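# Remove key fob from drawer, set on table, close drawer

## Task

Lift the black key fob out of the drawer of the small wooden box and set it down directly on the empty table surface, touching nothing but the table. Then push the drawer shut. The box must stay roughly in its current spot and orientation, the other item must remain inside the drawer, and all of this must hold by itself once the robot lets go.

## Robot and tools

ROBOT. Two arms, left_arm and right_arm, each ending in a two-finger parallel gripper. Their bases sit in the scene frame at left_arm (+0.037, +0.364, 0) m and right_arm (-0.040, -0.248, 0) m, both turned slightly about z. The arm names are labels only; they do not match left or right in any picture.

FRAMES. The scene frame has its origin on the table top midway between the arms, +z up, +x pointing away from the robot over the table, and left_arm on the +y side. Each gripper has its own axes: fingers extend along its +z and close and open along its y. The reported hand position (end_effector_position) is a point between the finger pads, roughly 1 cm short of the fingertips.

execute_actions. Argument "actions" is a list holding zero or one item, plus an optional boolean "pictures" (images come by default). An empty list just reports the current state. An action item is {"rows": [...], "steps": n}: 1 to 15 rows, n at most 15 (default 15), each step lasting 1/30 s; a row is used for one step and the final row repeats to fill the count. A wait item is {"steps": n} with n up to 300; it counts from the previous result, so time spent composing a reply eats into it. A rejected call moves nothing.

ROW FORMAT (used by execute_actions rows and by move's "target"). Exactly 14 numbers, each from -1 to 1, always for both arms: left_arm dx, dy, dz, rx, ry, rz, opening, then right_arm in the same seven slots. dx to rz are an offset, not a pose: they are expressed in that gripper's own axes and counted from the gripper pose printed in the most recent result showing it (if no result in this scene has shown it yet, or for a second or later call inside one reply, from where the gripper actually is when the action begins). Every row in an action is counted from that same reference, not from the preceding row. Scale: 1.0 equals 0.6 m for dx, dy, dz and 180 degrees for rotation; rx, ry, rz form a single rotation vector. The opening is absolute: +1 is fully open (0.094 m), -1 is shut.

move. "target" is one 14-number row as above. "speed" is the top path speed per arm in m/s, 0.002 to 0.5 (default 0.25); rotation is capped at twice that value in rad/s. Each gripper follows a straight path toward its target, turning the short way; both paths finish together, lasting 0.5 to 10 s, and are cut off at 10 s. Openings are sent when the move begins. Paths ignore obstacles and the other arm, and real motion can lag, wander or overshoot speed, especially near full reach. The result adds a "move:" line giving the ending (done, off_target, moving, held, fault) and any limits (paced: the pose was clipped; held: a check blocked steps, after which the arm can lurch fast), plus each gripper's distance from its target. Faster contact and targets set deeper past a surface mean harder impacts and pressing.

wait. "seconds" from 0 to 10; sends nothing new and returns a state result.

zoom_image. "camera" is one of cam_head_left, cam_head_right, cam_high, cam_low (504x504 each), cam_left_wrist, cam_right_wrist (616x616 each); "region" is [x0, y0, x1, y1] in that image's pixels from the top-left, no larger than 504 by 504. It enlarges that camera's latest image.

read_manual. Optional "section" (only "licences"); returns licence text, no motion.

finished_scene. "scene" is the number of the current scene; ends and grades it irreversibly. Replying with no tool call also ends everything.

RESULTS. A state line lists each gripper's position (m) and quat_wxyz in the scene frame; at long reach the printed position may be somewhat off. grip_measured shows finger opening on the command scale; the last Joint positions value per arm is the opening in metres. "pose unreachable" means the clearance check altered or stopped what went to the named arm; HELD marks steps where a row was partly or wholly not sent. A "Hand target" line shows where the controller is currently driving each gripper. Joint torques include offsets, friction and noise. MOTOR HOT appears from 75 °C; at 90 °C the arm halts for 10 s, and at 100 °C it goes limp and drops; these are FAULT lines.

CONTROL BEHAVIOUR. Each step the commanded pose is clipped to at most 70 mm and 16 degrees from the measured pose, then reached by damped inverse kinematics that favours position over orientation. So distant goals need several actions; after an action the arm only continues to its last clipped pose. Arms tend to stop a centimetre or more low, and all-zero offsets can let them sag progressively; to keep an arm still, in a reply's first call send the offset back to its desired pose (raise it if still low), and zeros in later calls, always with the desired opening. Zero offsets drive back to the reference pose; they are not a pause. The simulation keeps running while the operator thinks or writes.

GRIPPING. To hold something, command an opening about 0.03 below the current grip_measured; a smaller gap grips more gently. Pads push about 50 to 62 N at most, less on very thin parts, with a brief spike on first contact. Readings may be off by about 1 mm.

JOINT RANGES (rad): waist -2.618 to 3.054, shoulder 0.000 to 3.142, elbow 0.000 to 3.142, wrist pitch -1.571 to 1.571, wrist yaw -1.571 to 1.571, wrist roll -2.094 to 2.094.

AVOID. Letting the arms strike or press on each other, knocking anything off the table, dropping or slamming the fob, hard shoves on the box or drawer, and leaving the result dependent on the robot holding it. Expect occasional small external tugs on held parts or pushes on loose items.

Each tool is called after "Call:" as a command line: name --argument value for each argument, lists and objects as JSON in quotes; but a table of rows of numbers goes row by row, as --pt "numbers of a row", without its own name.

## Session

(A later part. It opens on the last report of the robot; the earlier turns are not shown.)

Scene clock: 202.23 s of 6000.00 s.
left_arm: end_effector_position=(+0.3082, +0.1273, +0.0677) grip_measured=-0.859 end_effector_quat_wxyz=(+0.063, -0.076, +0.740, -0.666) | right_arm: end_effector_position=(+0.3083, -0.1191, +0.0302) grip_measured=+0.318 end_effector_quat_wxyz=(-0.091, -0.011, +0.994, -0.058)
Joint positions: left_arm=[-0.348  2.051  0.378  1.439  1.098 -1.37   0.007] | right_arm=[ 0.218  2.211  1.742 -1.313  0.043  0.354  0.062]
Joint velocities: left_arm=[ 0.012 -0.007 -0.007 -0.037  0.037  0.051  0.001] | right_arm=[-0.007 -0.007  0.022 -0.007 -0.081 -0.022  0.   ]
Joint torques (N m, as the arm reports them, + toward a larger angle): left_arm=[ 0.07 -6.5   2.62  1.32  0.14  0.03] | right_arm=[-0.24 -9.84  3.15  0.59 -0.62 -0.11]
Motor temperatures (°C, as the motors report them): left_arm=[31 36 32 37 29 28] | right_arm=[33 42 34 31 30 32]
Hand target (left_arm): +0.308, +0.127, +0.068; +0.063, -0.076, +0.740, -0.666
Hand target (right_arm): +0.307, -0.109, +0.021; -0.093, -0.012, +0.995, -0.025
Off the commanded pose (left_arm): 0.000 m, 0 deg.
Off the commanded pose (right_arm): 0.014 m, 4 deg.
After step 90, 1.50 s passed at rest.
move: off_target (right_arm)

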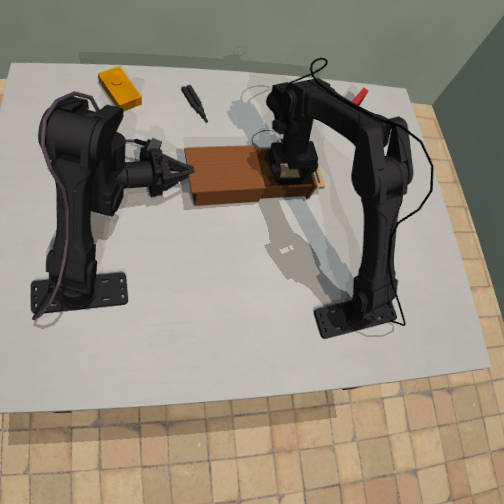

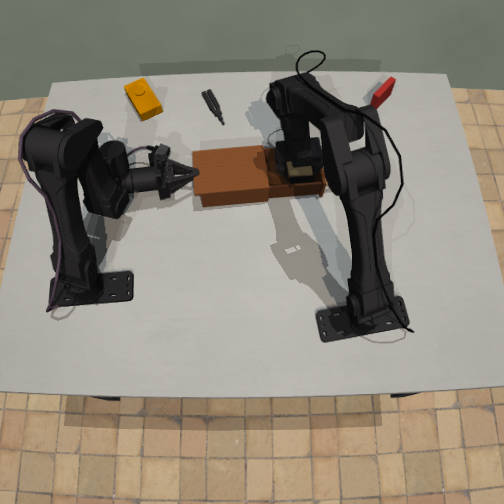

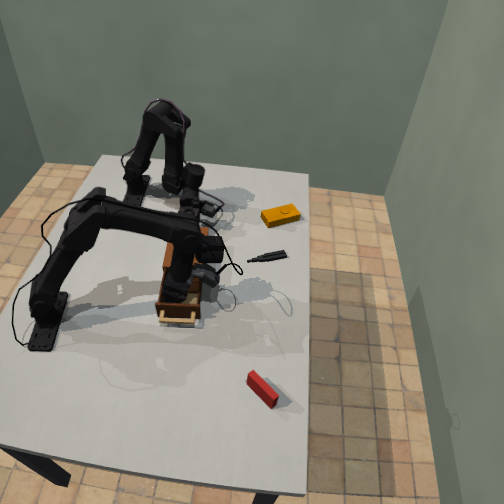

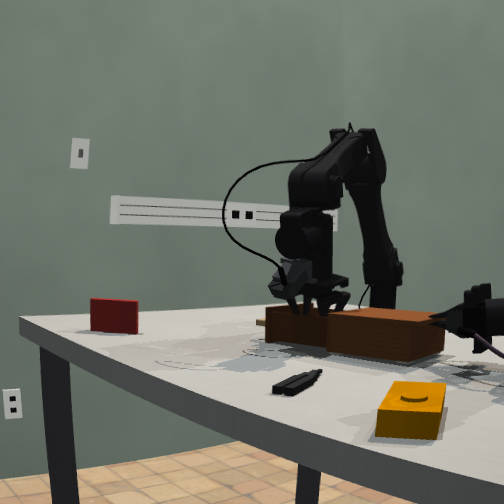

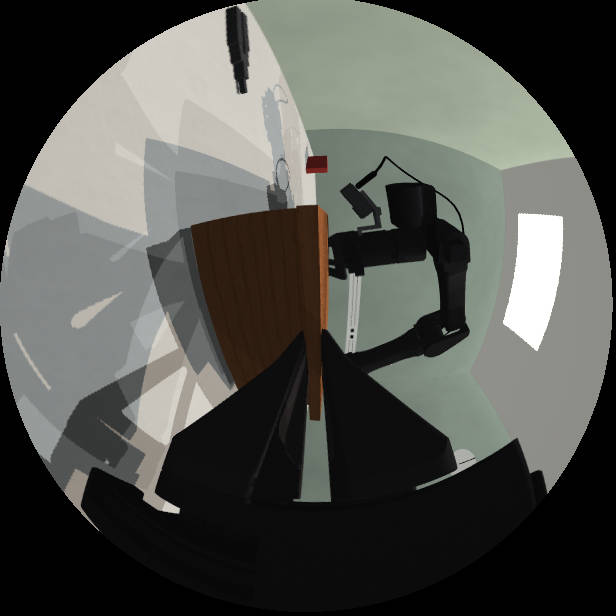

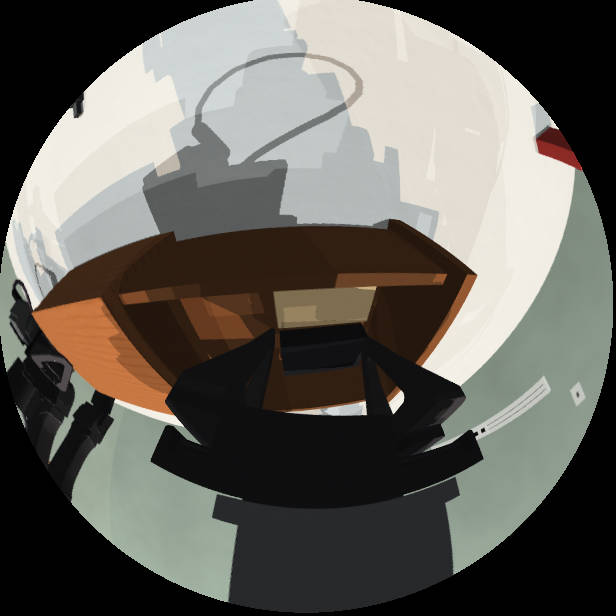

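Call:
move --target '[0,0,0,0,0,0,-0.9,0,-0.004,0.0,0.025,0,0,0.42]' --speed 0.03

Call:
move --target '[0,0,0,0,0,0,-0.9,0,0.003,0.02,0,0,0,0.42]' --speed 0.02

Call:
zoom_image --camera "cam_right_wrist" --region '[200, 260, 440, 430]'

Scene clock: 219.90 s of 6000.00 s.
left_arm: end_effector_position=(+0.3081, +0.1273, +0.0677) grip_measured=-0.859 end_effector_quat_wxyz=(+0.063, -0.076, +0.740, -0.666) | right_arm: end_effector_position=(+0.3061, -0.1219, +0.0293) grip_measured=+0.418 end_effector_quat_wxyz=(-0.090, -0.016, +0.992, -0.085)
Joint positions: left_arm=[-0.348  2.051  0.378  1.439  1.098 -1.37   0.007] | right_arm=[ 0.237  2.219  1.745 -1.327  0.092  0.37   0.067]
Joint velocities: left_arm=[-0.012  0.002 -0.017 -0.007 -0.066  0.007 -0.   ] | right_arm=[ 0.007 -0.017 -0.017  0.007  0.037  0.051 -0.   ]
Joint torques (N m, as the arm reports them, + toward a larger angle): left_arm=[-0.01 -6.48  2.55  1.3   0.14  0.02] | right_arm=[ 0.61 -8.49  8.77 -0.16  0.21  0.17]
Motor temperatures (°C, as the motors report them): left_arm=[31 36 32 38 29 28] | right_arm=[33 42 33 31 31 32]
Hand target (left_arm): +0.308, +0.127, +0.068; +0.063, -0.076, +0.740, -0.666
Hand target (right_arm): +0.308, -0.122, +0.030; -0.091, -0.014, +0.991, -0.096
Off the commanded pose (left_arm): 0.000 m, 0 deg.
Off the commanded pose (right_arm): 0.003 m, 1 deg.
After step 110, 12.43 s passed at rest.
move: done

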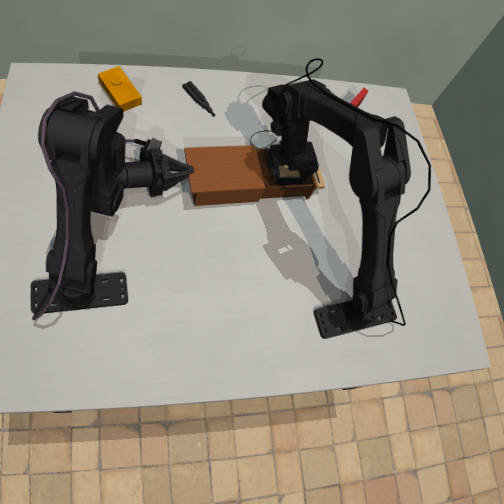

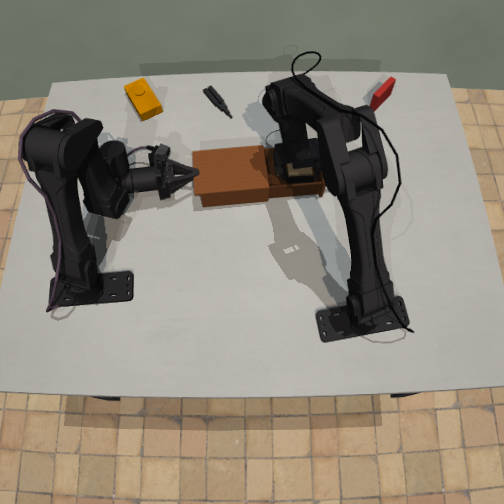

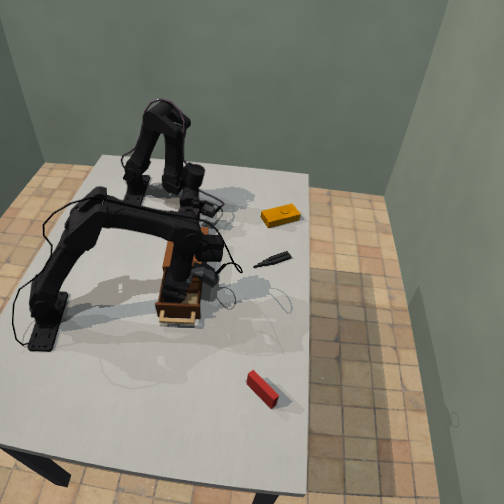

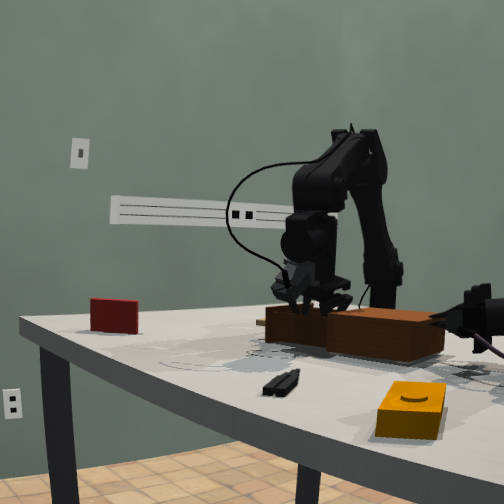

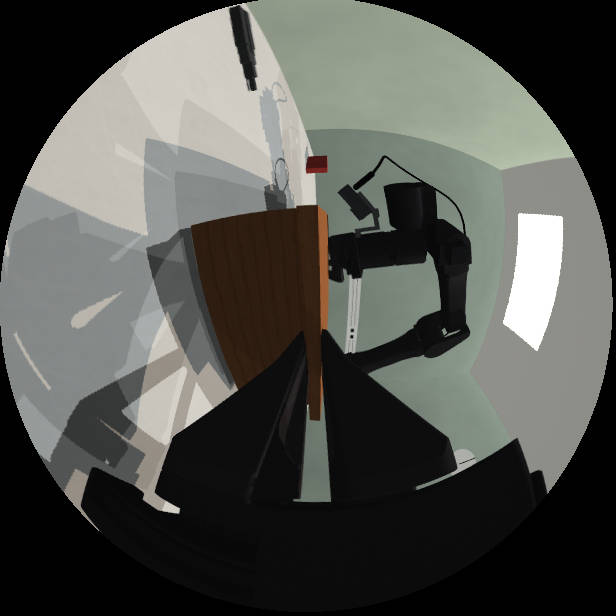

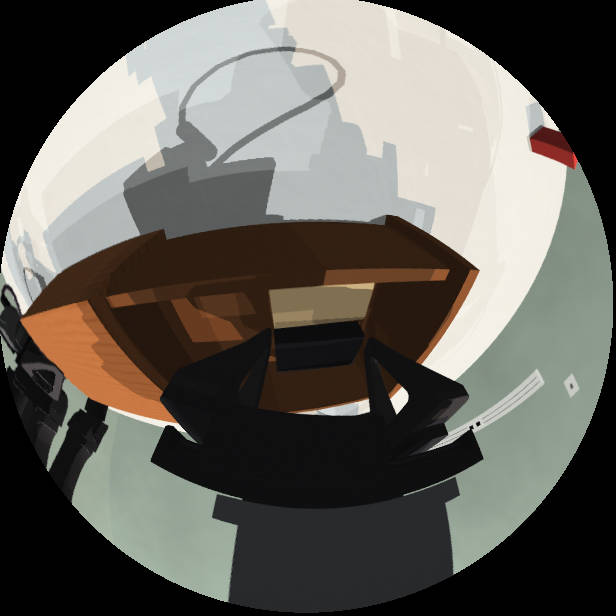

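Scene clock: 220.73 s of 6000.00 s.
left_arm: end_effector_position=(+0.3081, +0.1273, +0.0677) grip_measured=-0.859 end_effector_quat_wxyz=(+0.063, -0.076, +0.740, -0.666) | right_arm: end_effector_position=(+0.3057, -0.1219, +0.0276) grip_measured=+0.418 end_effector_quat_wxyz=(-0.090, -0.016, +0.992, -0.085)
Joint positions: left_arm=[-0.348  2.051  0.378  1.439  1.098 -1.37   0.007] | right_arm=[ 0.237  2.219  1.738 -1.32   0.091  0.37   0.067]
Joint velocities: left_arm=[ 0.002 -0.002  0.002  0.051  0.022 -0.037 -0.   ] | right_arm=[-0.022 -0.022 -0.012 -0.007  0.022 -0.022  0.001]
Joint torques (N m, as the arm reports them, + toward a larger angle): left_arm=[ 0.02 -6.41  2.57  1.32  0.12  0.03] | right_arm=[ 0.08 -9.47  2.95  0.45  0.05  0.04]
Motor temperatures (°C, as the motors report them): left_arm=[31 36 32 38 29 28] | right_arm=[33 42 33 31 31 32]
Hand target (left_arm): +0.308, +0.127, +0.068; +0.063, -0.076, +0.740, -0.666
Hand target (right_arm): +0.304, -0.122, +0.018; -0.091, -0.016, +0.992, -0.085
Off the commanded pose (left_arm): 0.000 m, 0 deg.
Off the commanded pose (right_arm): 0.010 m, 0 deg.
move: done

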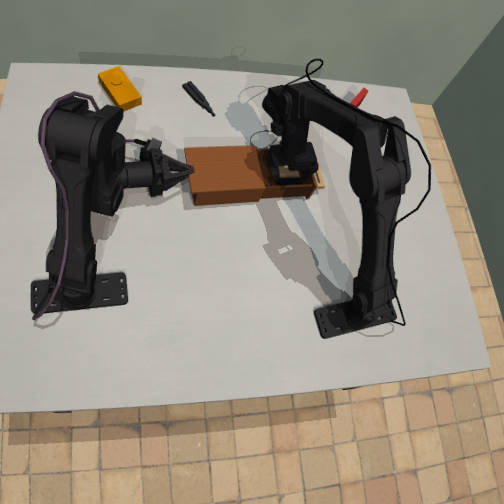

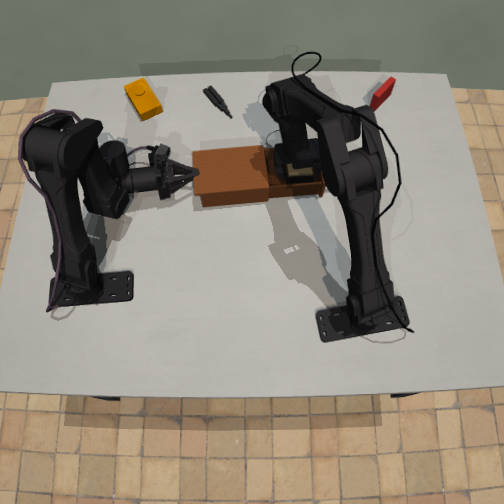

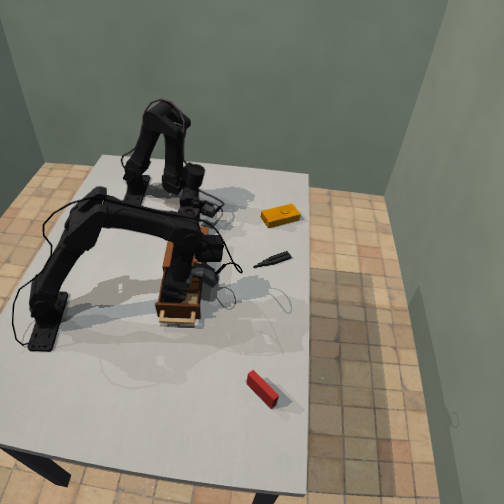

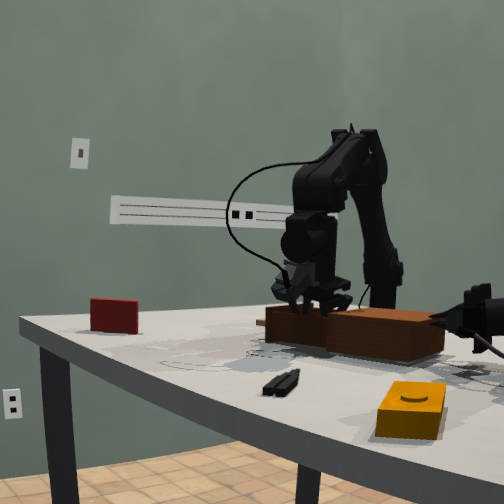

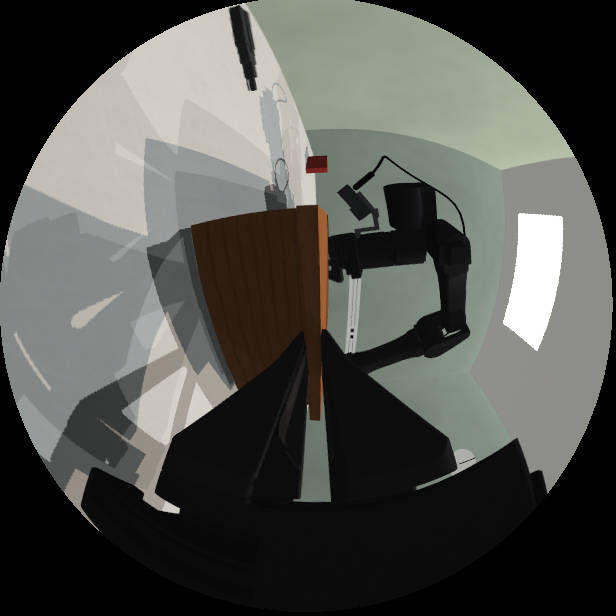

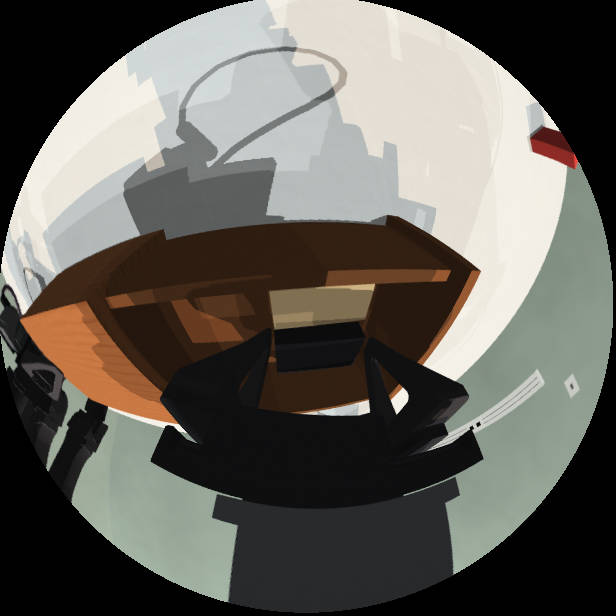

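Region (200, 260, 440, 430) of cam_right_wrist's 616x616 image, scaled by 2.100, with more detail than that image has; it fills the top 357 rows of this view, and the rest is white.

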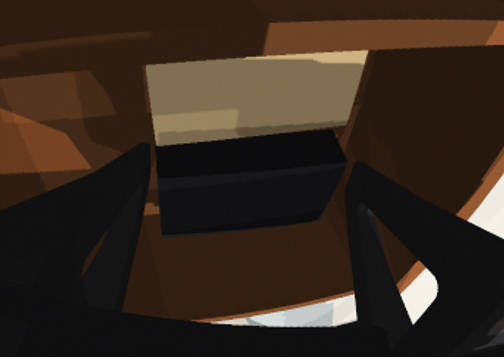

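Call:
move --target '[0,0,0,0,0,0,-0.9,0,0.006,0.012,-0.03,0,0,0.42]' --speed 0.03

Call:
move --target '[0,0,0,0,0,0,-0.9,0,0.03,0.006,-0.02,0,0,0.42]' --speed 0.02

Scene clock: 227.03 s of 6000.00 s.
left_arm: end_effector_position=(+0.3081, +0.1273, +0.0677) grip_measured=-0.859 end_effector_quat_wxyz=(+0.063, -0.076, +0.740, -0.666) | right_arm: end_effector_position=(+0.3040, -0.1175, +0.0257) grip_measured=+0.418 end_effector_quat_wxyz=(-0.094, -0.015, +0.994, -0.046)
Joint positions: left_arm=[-0.348  2.051  0.378  1.439  1.098 -1.37   0.007] | right_arm=[ 0.216  2.199  1.704 -1.284  0.021  0.342  0.067]
Joint velocities: left_arm=[ 0.002  0.012 -0.012 -0.007  0.022 -0.022 -0.   ] | right_arm=[ 0.012 -0.002 -0.012 -0.007 -0.051 -0.037 -0.   ]
Joint torques (N m, as the arm reports them, + toward a larger angle): left_arm=[-0.02 -6.51  2.56  1.32  0.13  0.01] | right_arm=[ -0.81 -10.13   3.29   0.44  -0.11  -0.06]
Motor temperatures (°C, as the motors report them): left_arm=[31 36 32 38 29 28] | right_arm=[33 42 33 31 31 32]
Hand target (left_arm): +0.308, +0.127, +0.068; +0.063, -0.076, +0.740, -0.666
Hand target (right_arm): +0.304, -0.120, +0.020; -0.091, -0.012, +0.995, -0.038
Off the commanded pose (left_arm): 0.000 m, 0 deg.
Off the commanded pose (right_arm): 0.006 m, 1 deg.
After step 90, 1.50 s passed at rest.
move: done

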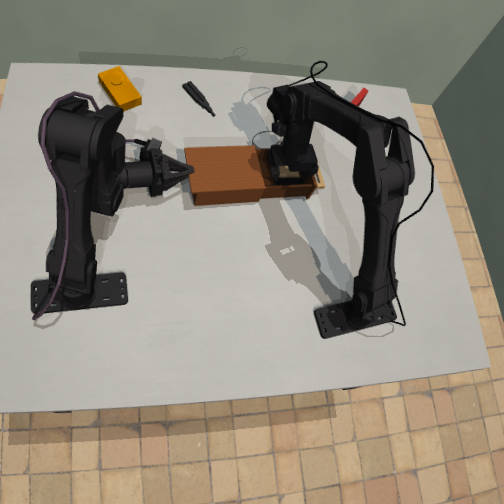

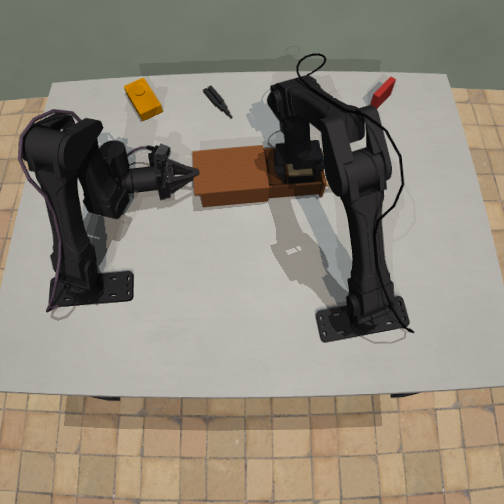

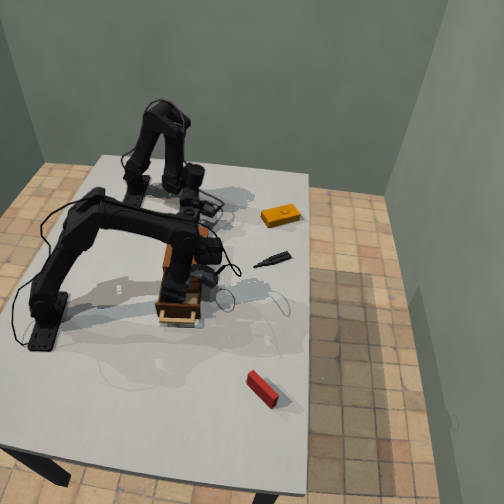

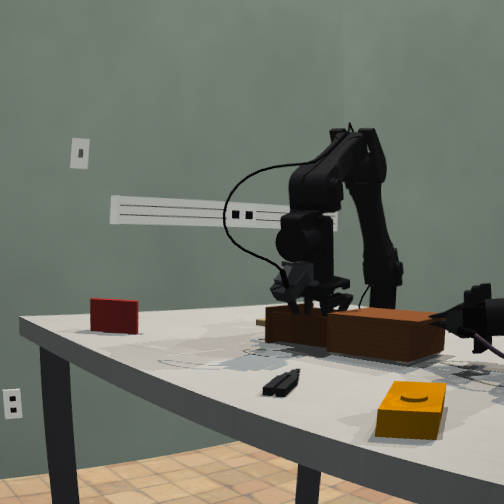

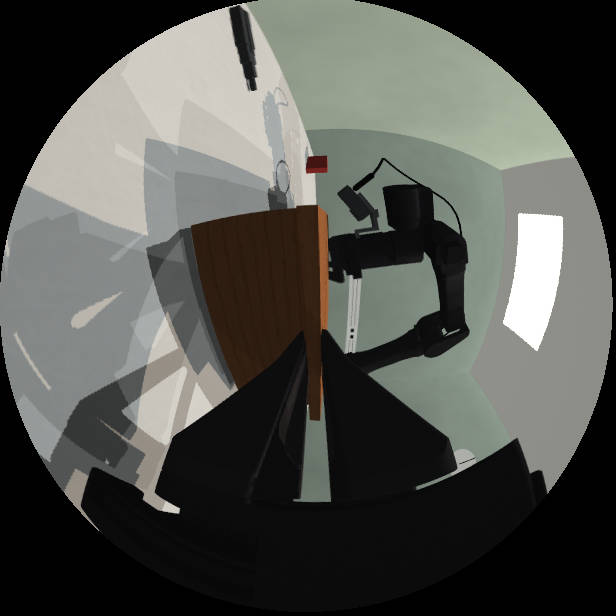

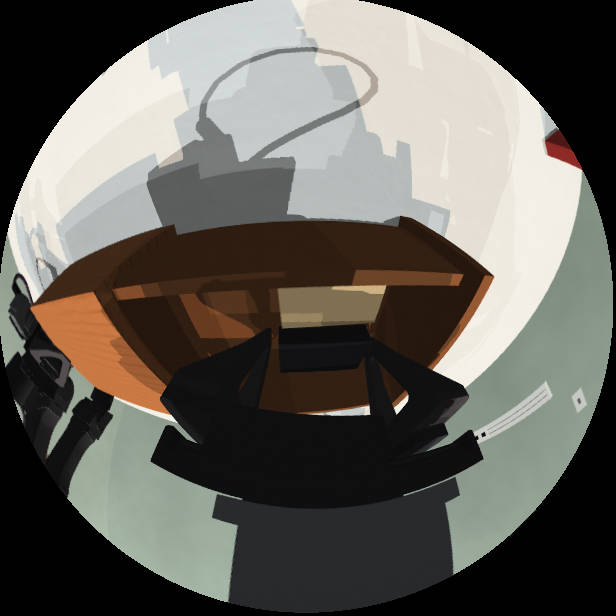

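Scene clock: 229.03 s of 6000.00 s.
left_arm: end_effector_position=(+0.3081, +0.1273, +0.0677) grip_measured=-0.859 end_effector_quat_wxyz=(+0.063, -0.076, +0.740, -0.666) | right_arm: end_effector_position=(+0.3013, -0.1081, +0.0255) grip_measured=+0.418 end_effector_quat_wxyz=(-0.100, -0.012, +0.995, -0.024)
Joint positions: left_arm=[-0.348  2.051  0.378  1.439  1.098 -1.37   0.007] | right_arm=[ 0.219  2.199  1.704 -1.28  -0.026  0.346  0.067]
Joint velocities: left_arm=[-0.002  0.002  0.007 -0.022  0.022 -0.022  0.   ] | right_arm=[ 0.002  0.002 -0.012  0.051 -0.066 -0.051  0.   ]
Joint torques (N m, as the arm reports them, + toward a larger angle): left_arm=[ 0.06 -6.42  2.7   1.3   0.15  0.02] | right_arm=[ 0.79 -9.32  5.23  0.42 -0.23  0.16]
Motor temperatures (°C, as the motors report them): left_arm=[31 36 32 38 29 28] | right_arm=[33 42 33 31 31 32]
Hand target (left_arm): +0.308, +0.127, +0.068; +0.063, -0.076, +0.740, -0.666
Hand target (right_arm): +0.303, -0.100, +0.021; -0.094, -0.012, +0.995, -0.015
Off the commanded pose (left_arm): 0.000 m, 0 deg.
Off the commanded pose (right_arm): 0.010 m, 1 deg.
move: done

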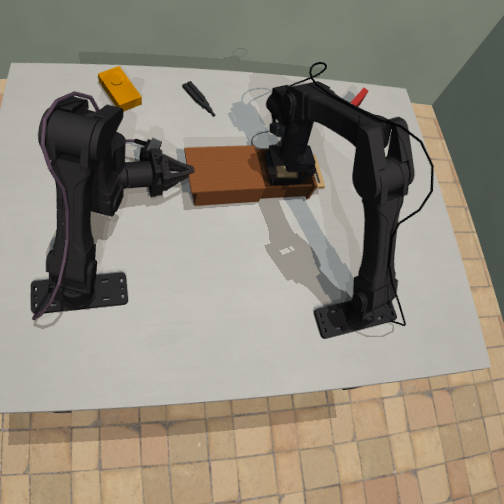

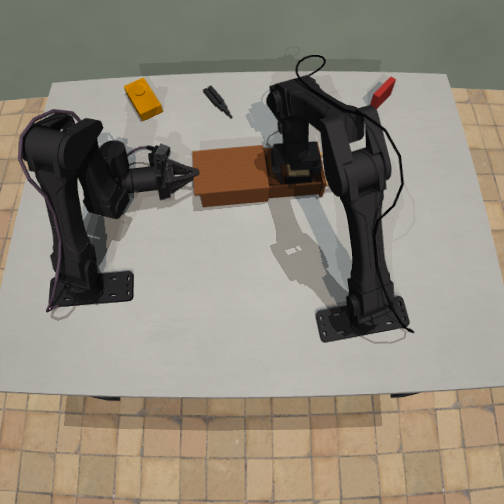

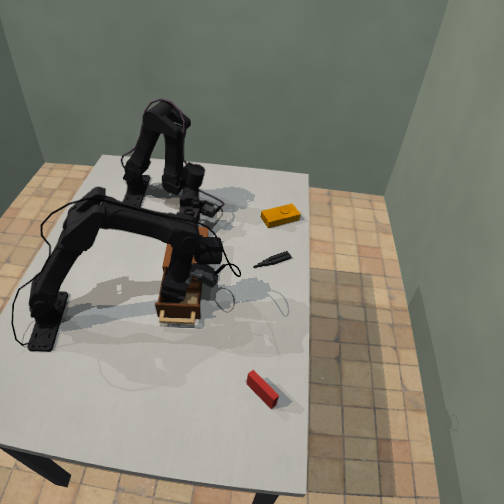

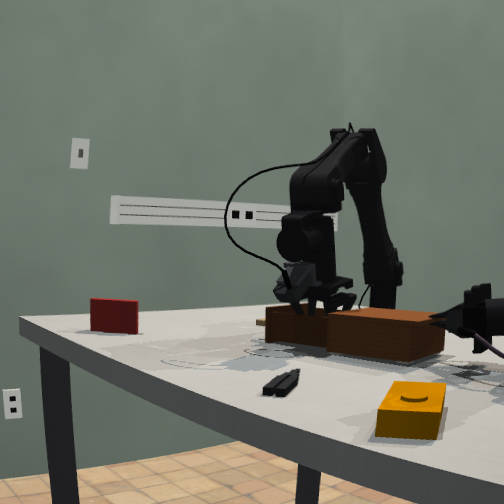

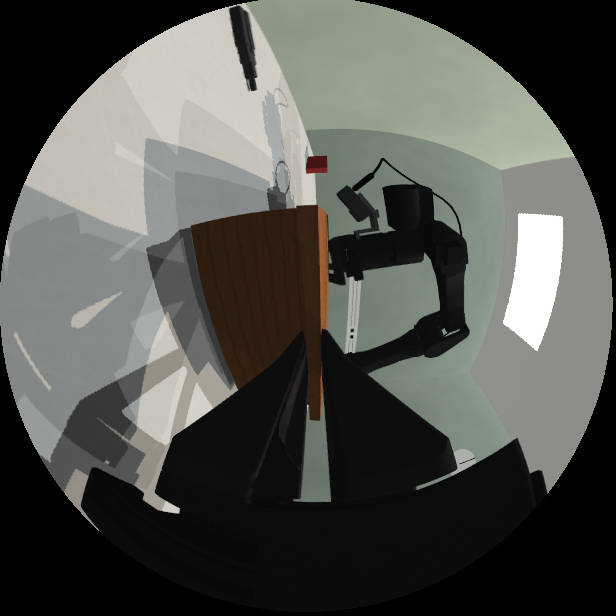

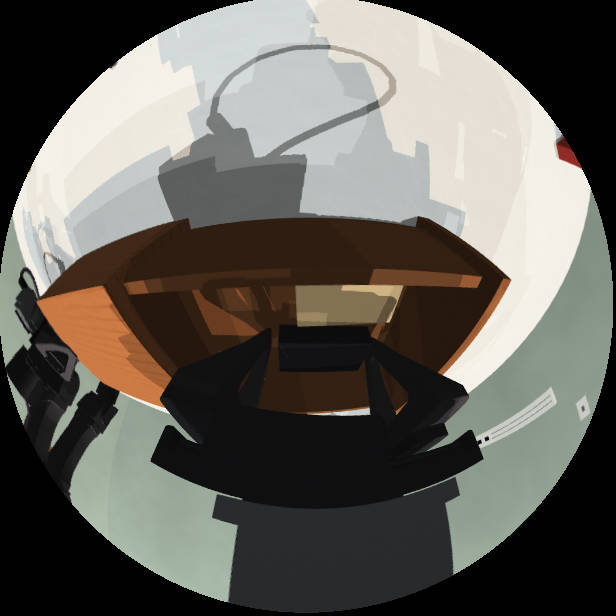

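Call:
move --target '[0,0,0,0,0,0,-0.9,0,0,0.004,0,0,0,0.2]'

Scene clock: 241.70 s of 6000.00 s.
left_arm: end_effector_position=(+0.3081, +0.1273, +0.0677) grip_measured=-0.859 end_effector_quat_wxyz=(+0.063, -0.076, +0.740, -0.666) | right_arm: end_effector_position=(+0.3013, -0.1080, +0.0255) grip_measured=+0.245 end_effector_quat_wxyz=(-0.100, -0.012, +0.995, -0.024)
Joint positions: left_arm=[-0.348  2.051  0.378  1.439  1.098 -1.37   0.007] | right_arm=[ 0.219  2.199  1.704 -1.28  -0.026  0.346  0.058]
Joint velocities: left_arm=[ 0.002 -0.012 -0.012 -0.051 -0.007  0.022 -0.   ] | right_arm=[-0.002  0.002  0.012  0.007  0.022 -0.037 -0.   ]
Joint torques (N m, as the arm reports them, + toward a larger angle): left_arm=[ 0.06 -6.54  2.64  1.32  0.13  0.01] | right_arm=[ 0.05 -9.6   5.36  0.18 -0.01  0.01]
Motor temperatures (°C, as the motors report them): left_arm=[31 36 32 38 29 28] | right_arm=[33 42 33 31 31 32]
Hand target (left_arm): +0.308, +0.127, +0.068; +0.063, -0.076, +0.740, -0.666
Hand target (right_arm): +0.301, -0.108, +0.023; -0.100, -0.013, +0.995, -0.024
Off the commanded pose (left_arm): 0.000 m, 0 deg.
Off the commanded pose (right_arm): 0.002 m, 0 deg.
After step 90, 8.97 s passed at rest.
move: done

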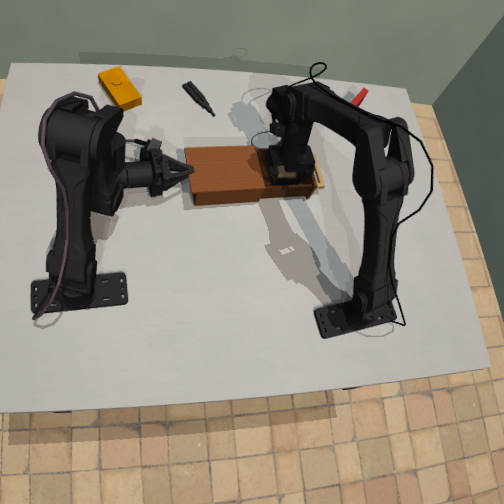

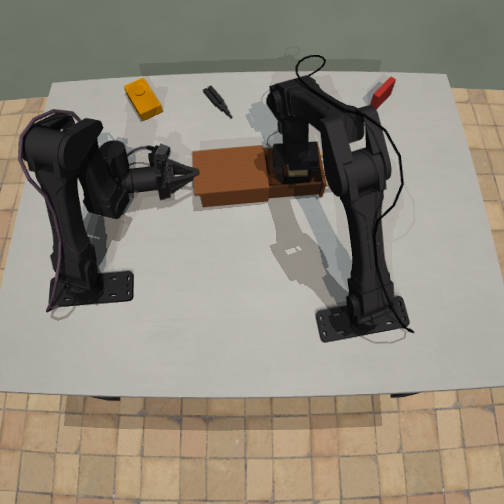

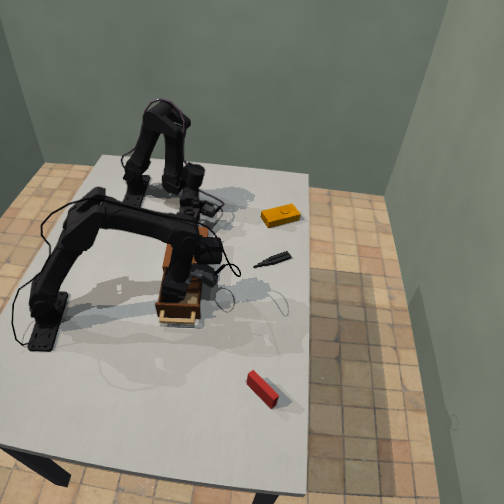

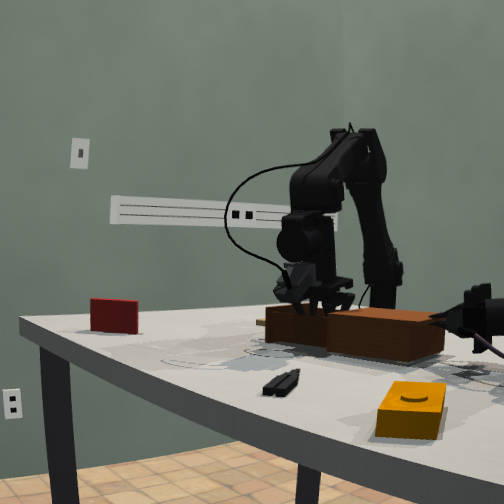

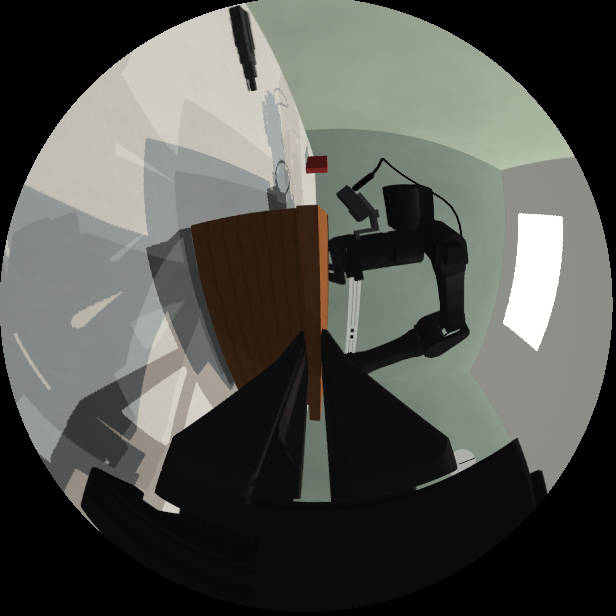

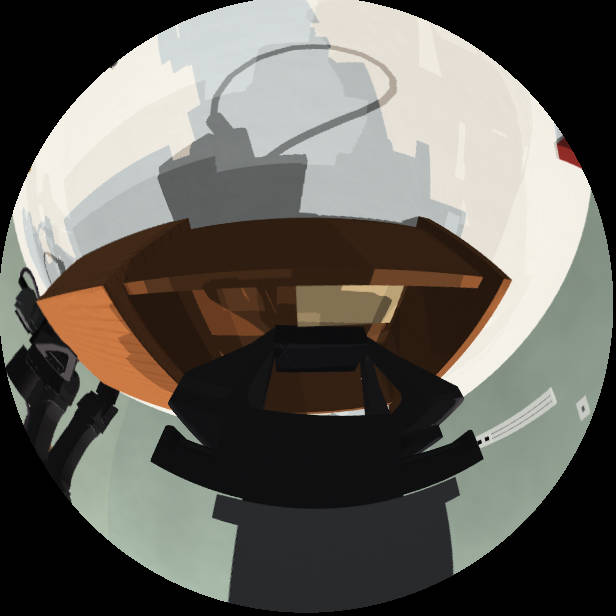

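Place at about (0.33,-0.29).

Call:
move --target '[0,0,0,0,0,0,-0.9,0,0,-0.15,0,-0.02,0,0.2]' --speed 0.12

Call:
move --target '[0,0,0,0,0,0,-0.9,0,-0.31,0,0,0,0,0.2]' --speed 0.2

Scene clock: 247.47 s of 6000.00 s.
left_arm: end_effector_position=(+0.3081, +0.1273, +0.0677) grip_measured=-0.859 end_effector_quat_wxyz=(+0.063, -0.076, +0.740, -0.666) | right_arm: end_effector_position=(+0.3176, -0.1039, +0.0976) grip_measured=+0.245 end_effector_quat_wxyz=(-0.081, -0.013, +0.996, -0.023)
Joint positions: left_arm=[-0.348  2.051  0.378  1.439  1.098 -1.37   0.007] | right_arm=[ 0.219  2.199  1.999 -1.539 -0.014  0.346  0.058]
Joint velocities: left_arm=[ 0.017  0.002 -0.002 -0.007  0.022  0.022 -0.001] | right_arm=[-0.017 -0.007 -0.012  0.037 -0.037  0.007 -0.001]
Joint torques (N m, as the arm reports them, + toward a larger angle): left_arm=[ 0.08 -6.44  2.59  1.32  0.12  0.02] | right_arm=[  0.61 -11.46   8.83   0.03   0.06   0.1 ]
Motor temperatures (°C, as the motors report them): left_arm=[31 36 32 38 29 28] | right_arm=[33 42 33 31 31 32]
Hand target (left_arm): +0.308, +0.127, +0.068; +0.063, -0.076, +0.740, -0.666
Hand target (right_arm): +0.319, -0.102, +0.113; -0.064, -0.014, +0.998, -0.021
Off the commanded pose (left_arm): 0.000 m, 0 deg.
Off the commanded pose (right_arm): 0.016 m, 1 deg.
joint sent to its limit (right arm) — the command would take joint 4 (wrist pitch) past its lower limit, so that joint was sent only as far as its limit.
After step 90, 1.47 s passed at rest.
move: off_target (right_arm)

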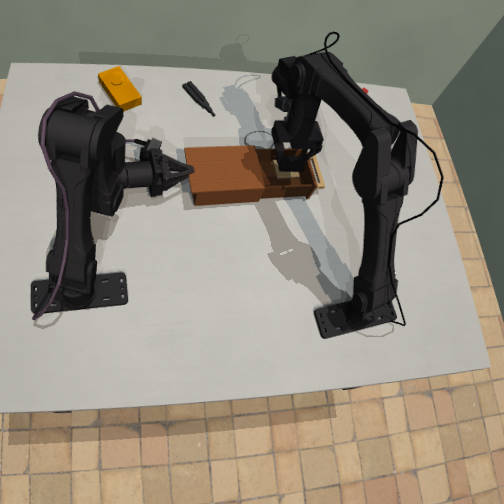

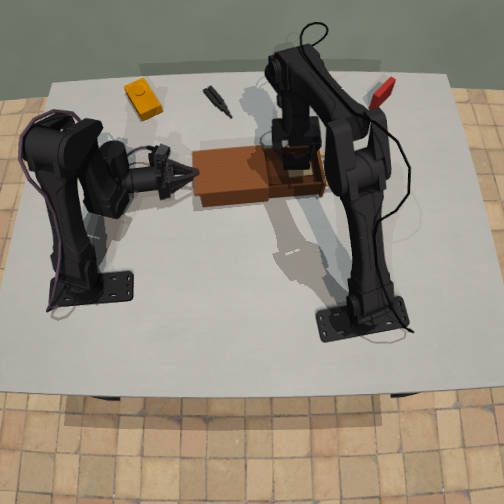

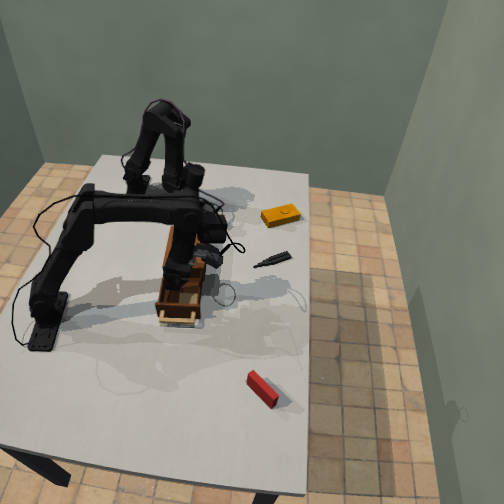

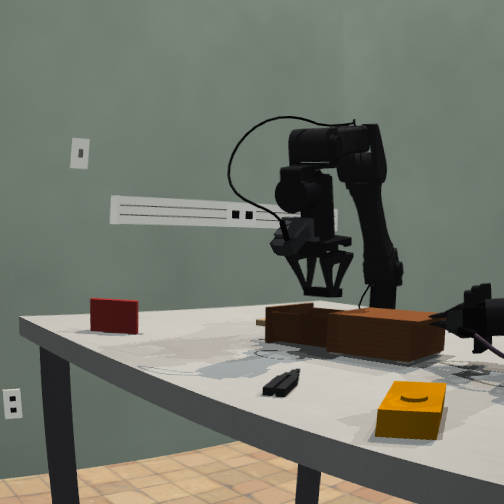

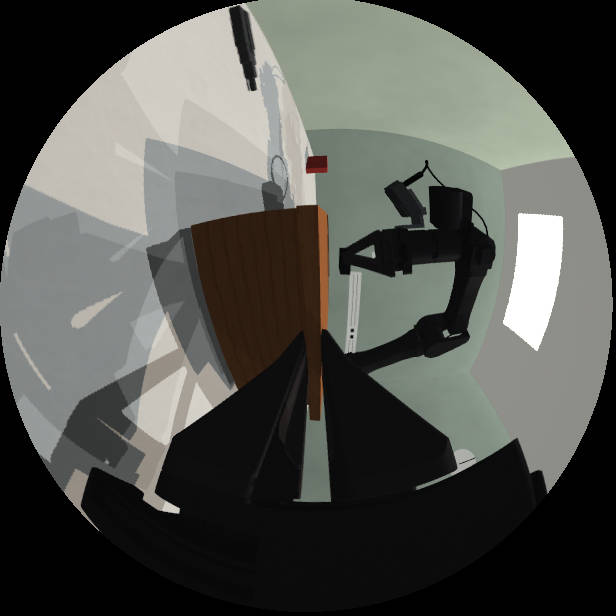

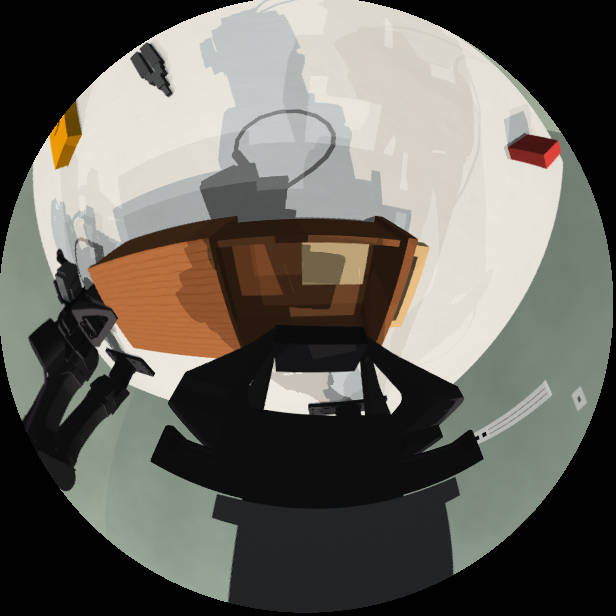

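Scene clock: 248.97 s of 6000.00 s.
left_arm: end_effector_position=(+0.3081, +0.1273, +0.0677) grip_measured=-0.859 end_effector_quat_wxyz=(+0.063, -0.076, +0.740, -0.666) | right_arm: end_effector_position=(+0.3179, -0.2899, +0.0966) grip_measured=+0.245 end_effector_quat_wxyz=(-0.103, -0.005, +0.994, -0.020)
Joint positions: left_arm=[-0.348  2.051  0.378  1.439  1.098 -1.37   0.007] | right_arm=[-0.245  2.12   1.864 -1.516  0.059 -0.096  0.058]
Joint velocities: left_arm=[ 0.022 -0.007  0.002  0.007  0.051  0.037  0.   ] | right_arm=[ 0.002 -0.012 -0.017  0.022 -0.007  0.007  0.   ]
Joint torques (N m, as the arm reports them, + toward a larger angle): left_arm=[ 0.11 -6.49  2.67  1.32  0.13  0.04] | right_arm=[  0.33 -11.37   6.99   0.24   0.04  -0.11]
Motor temperatures (°C, as the motors report them): left_arm=[31 36 32 38 29 28] | right_arm=[33 43 33 31 31 32]
Hand target (left_arm): +0.308, +0.127, +0.068; +0.063, -0.076, +0.740, -0.666
Hand target (right_arm): +0.323, -0.289, +0.109; -0.078, -0.013, +0.997, -0.023
Off the commanded pose (left_arm): 0.000 m, 0 deg.
Off the commanded pose (right_arm): 0.011 m, 3 deg.
move: off_target (right_arm)

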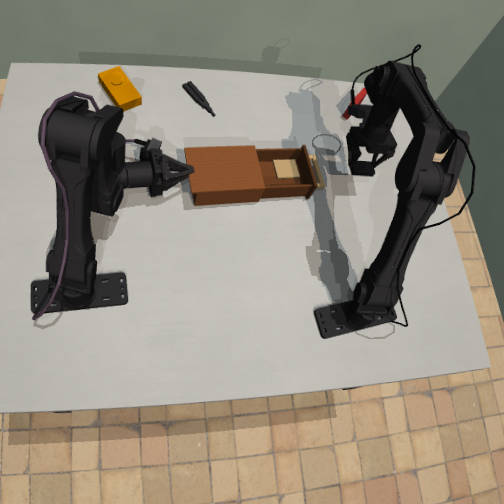

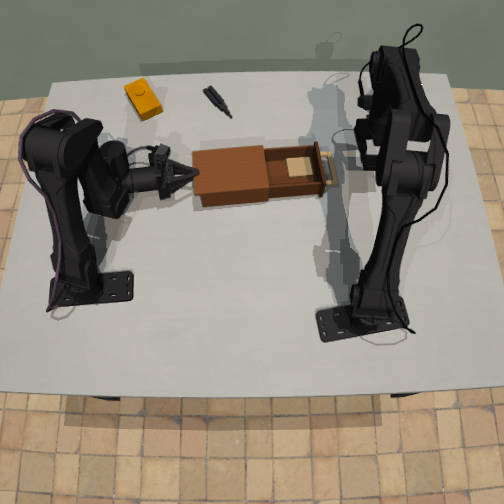

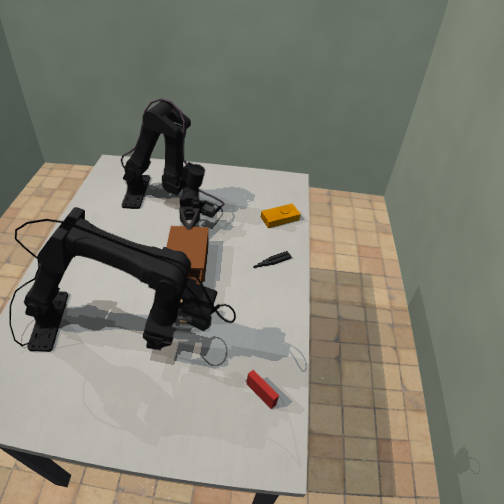

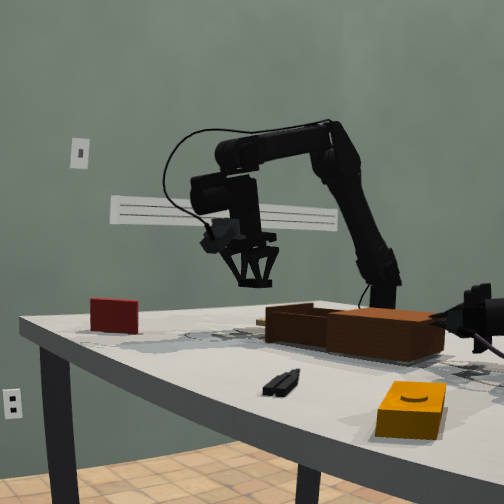

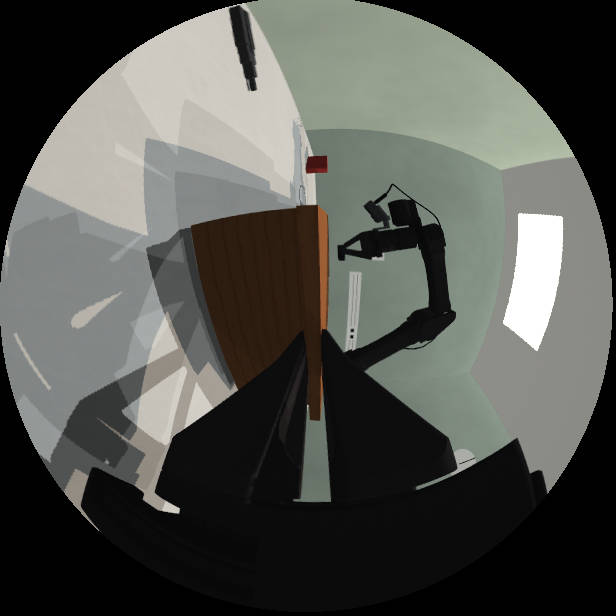

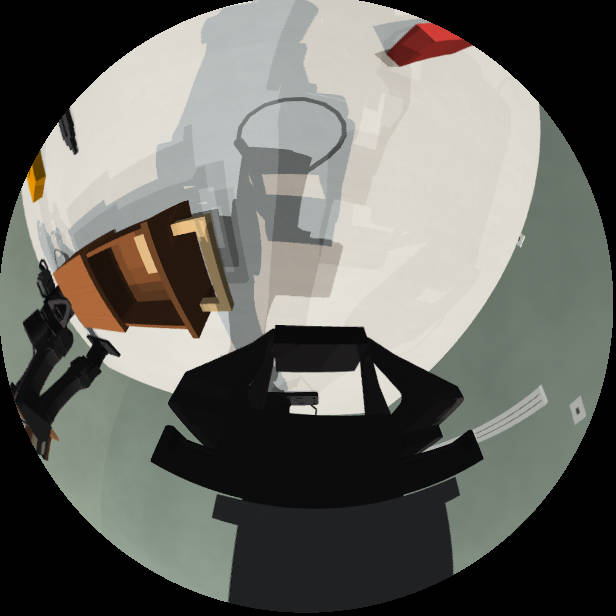

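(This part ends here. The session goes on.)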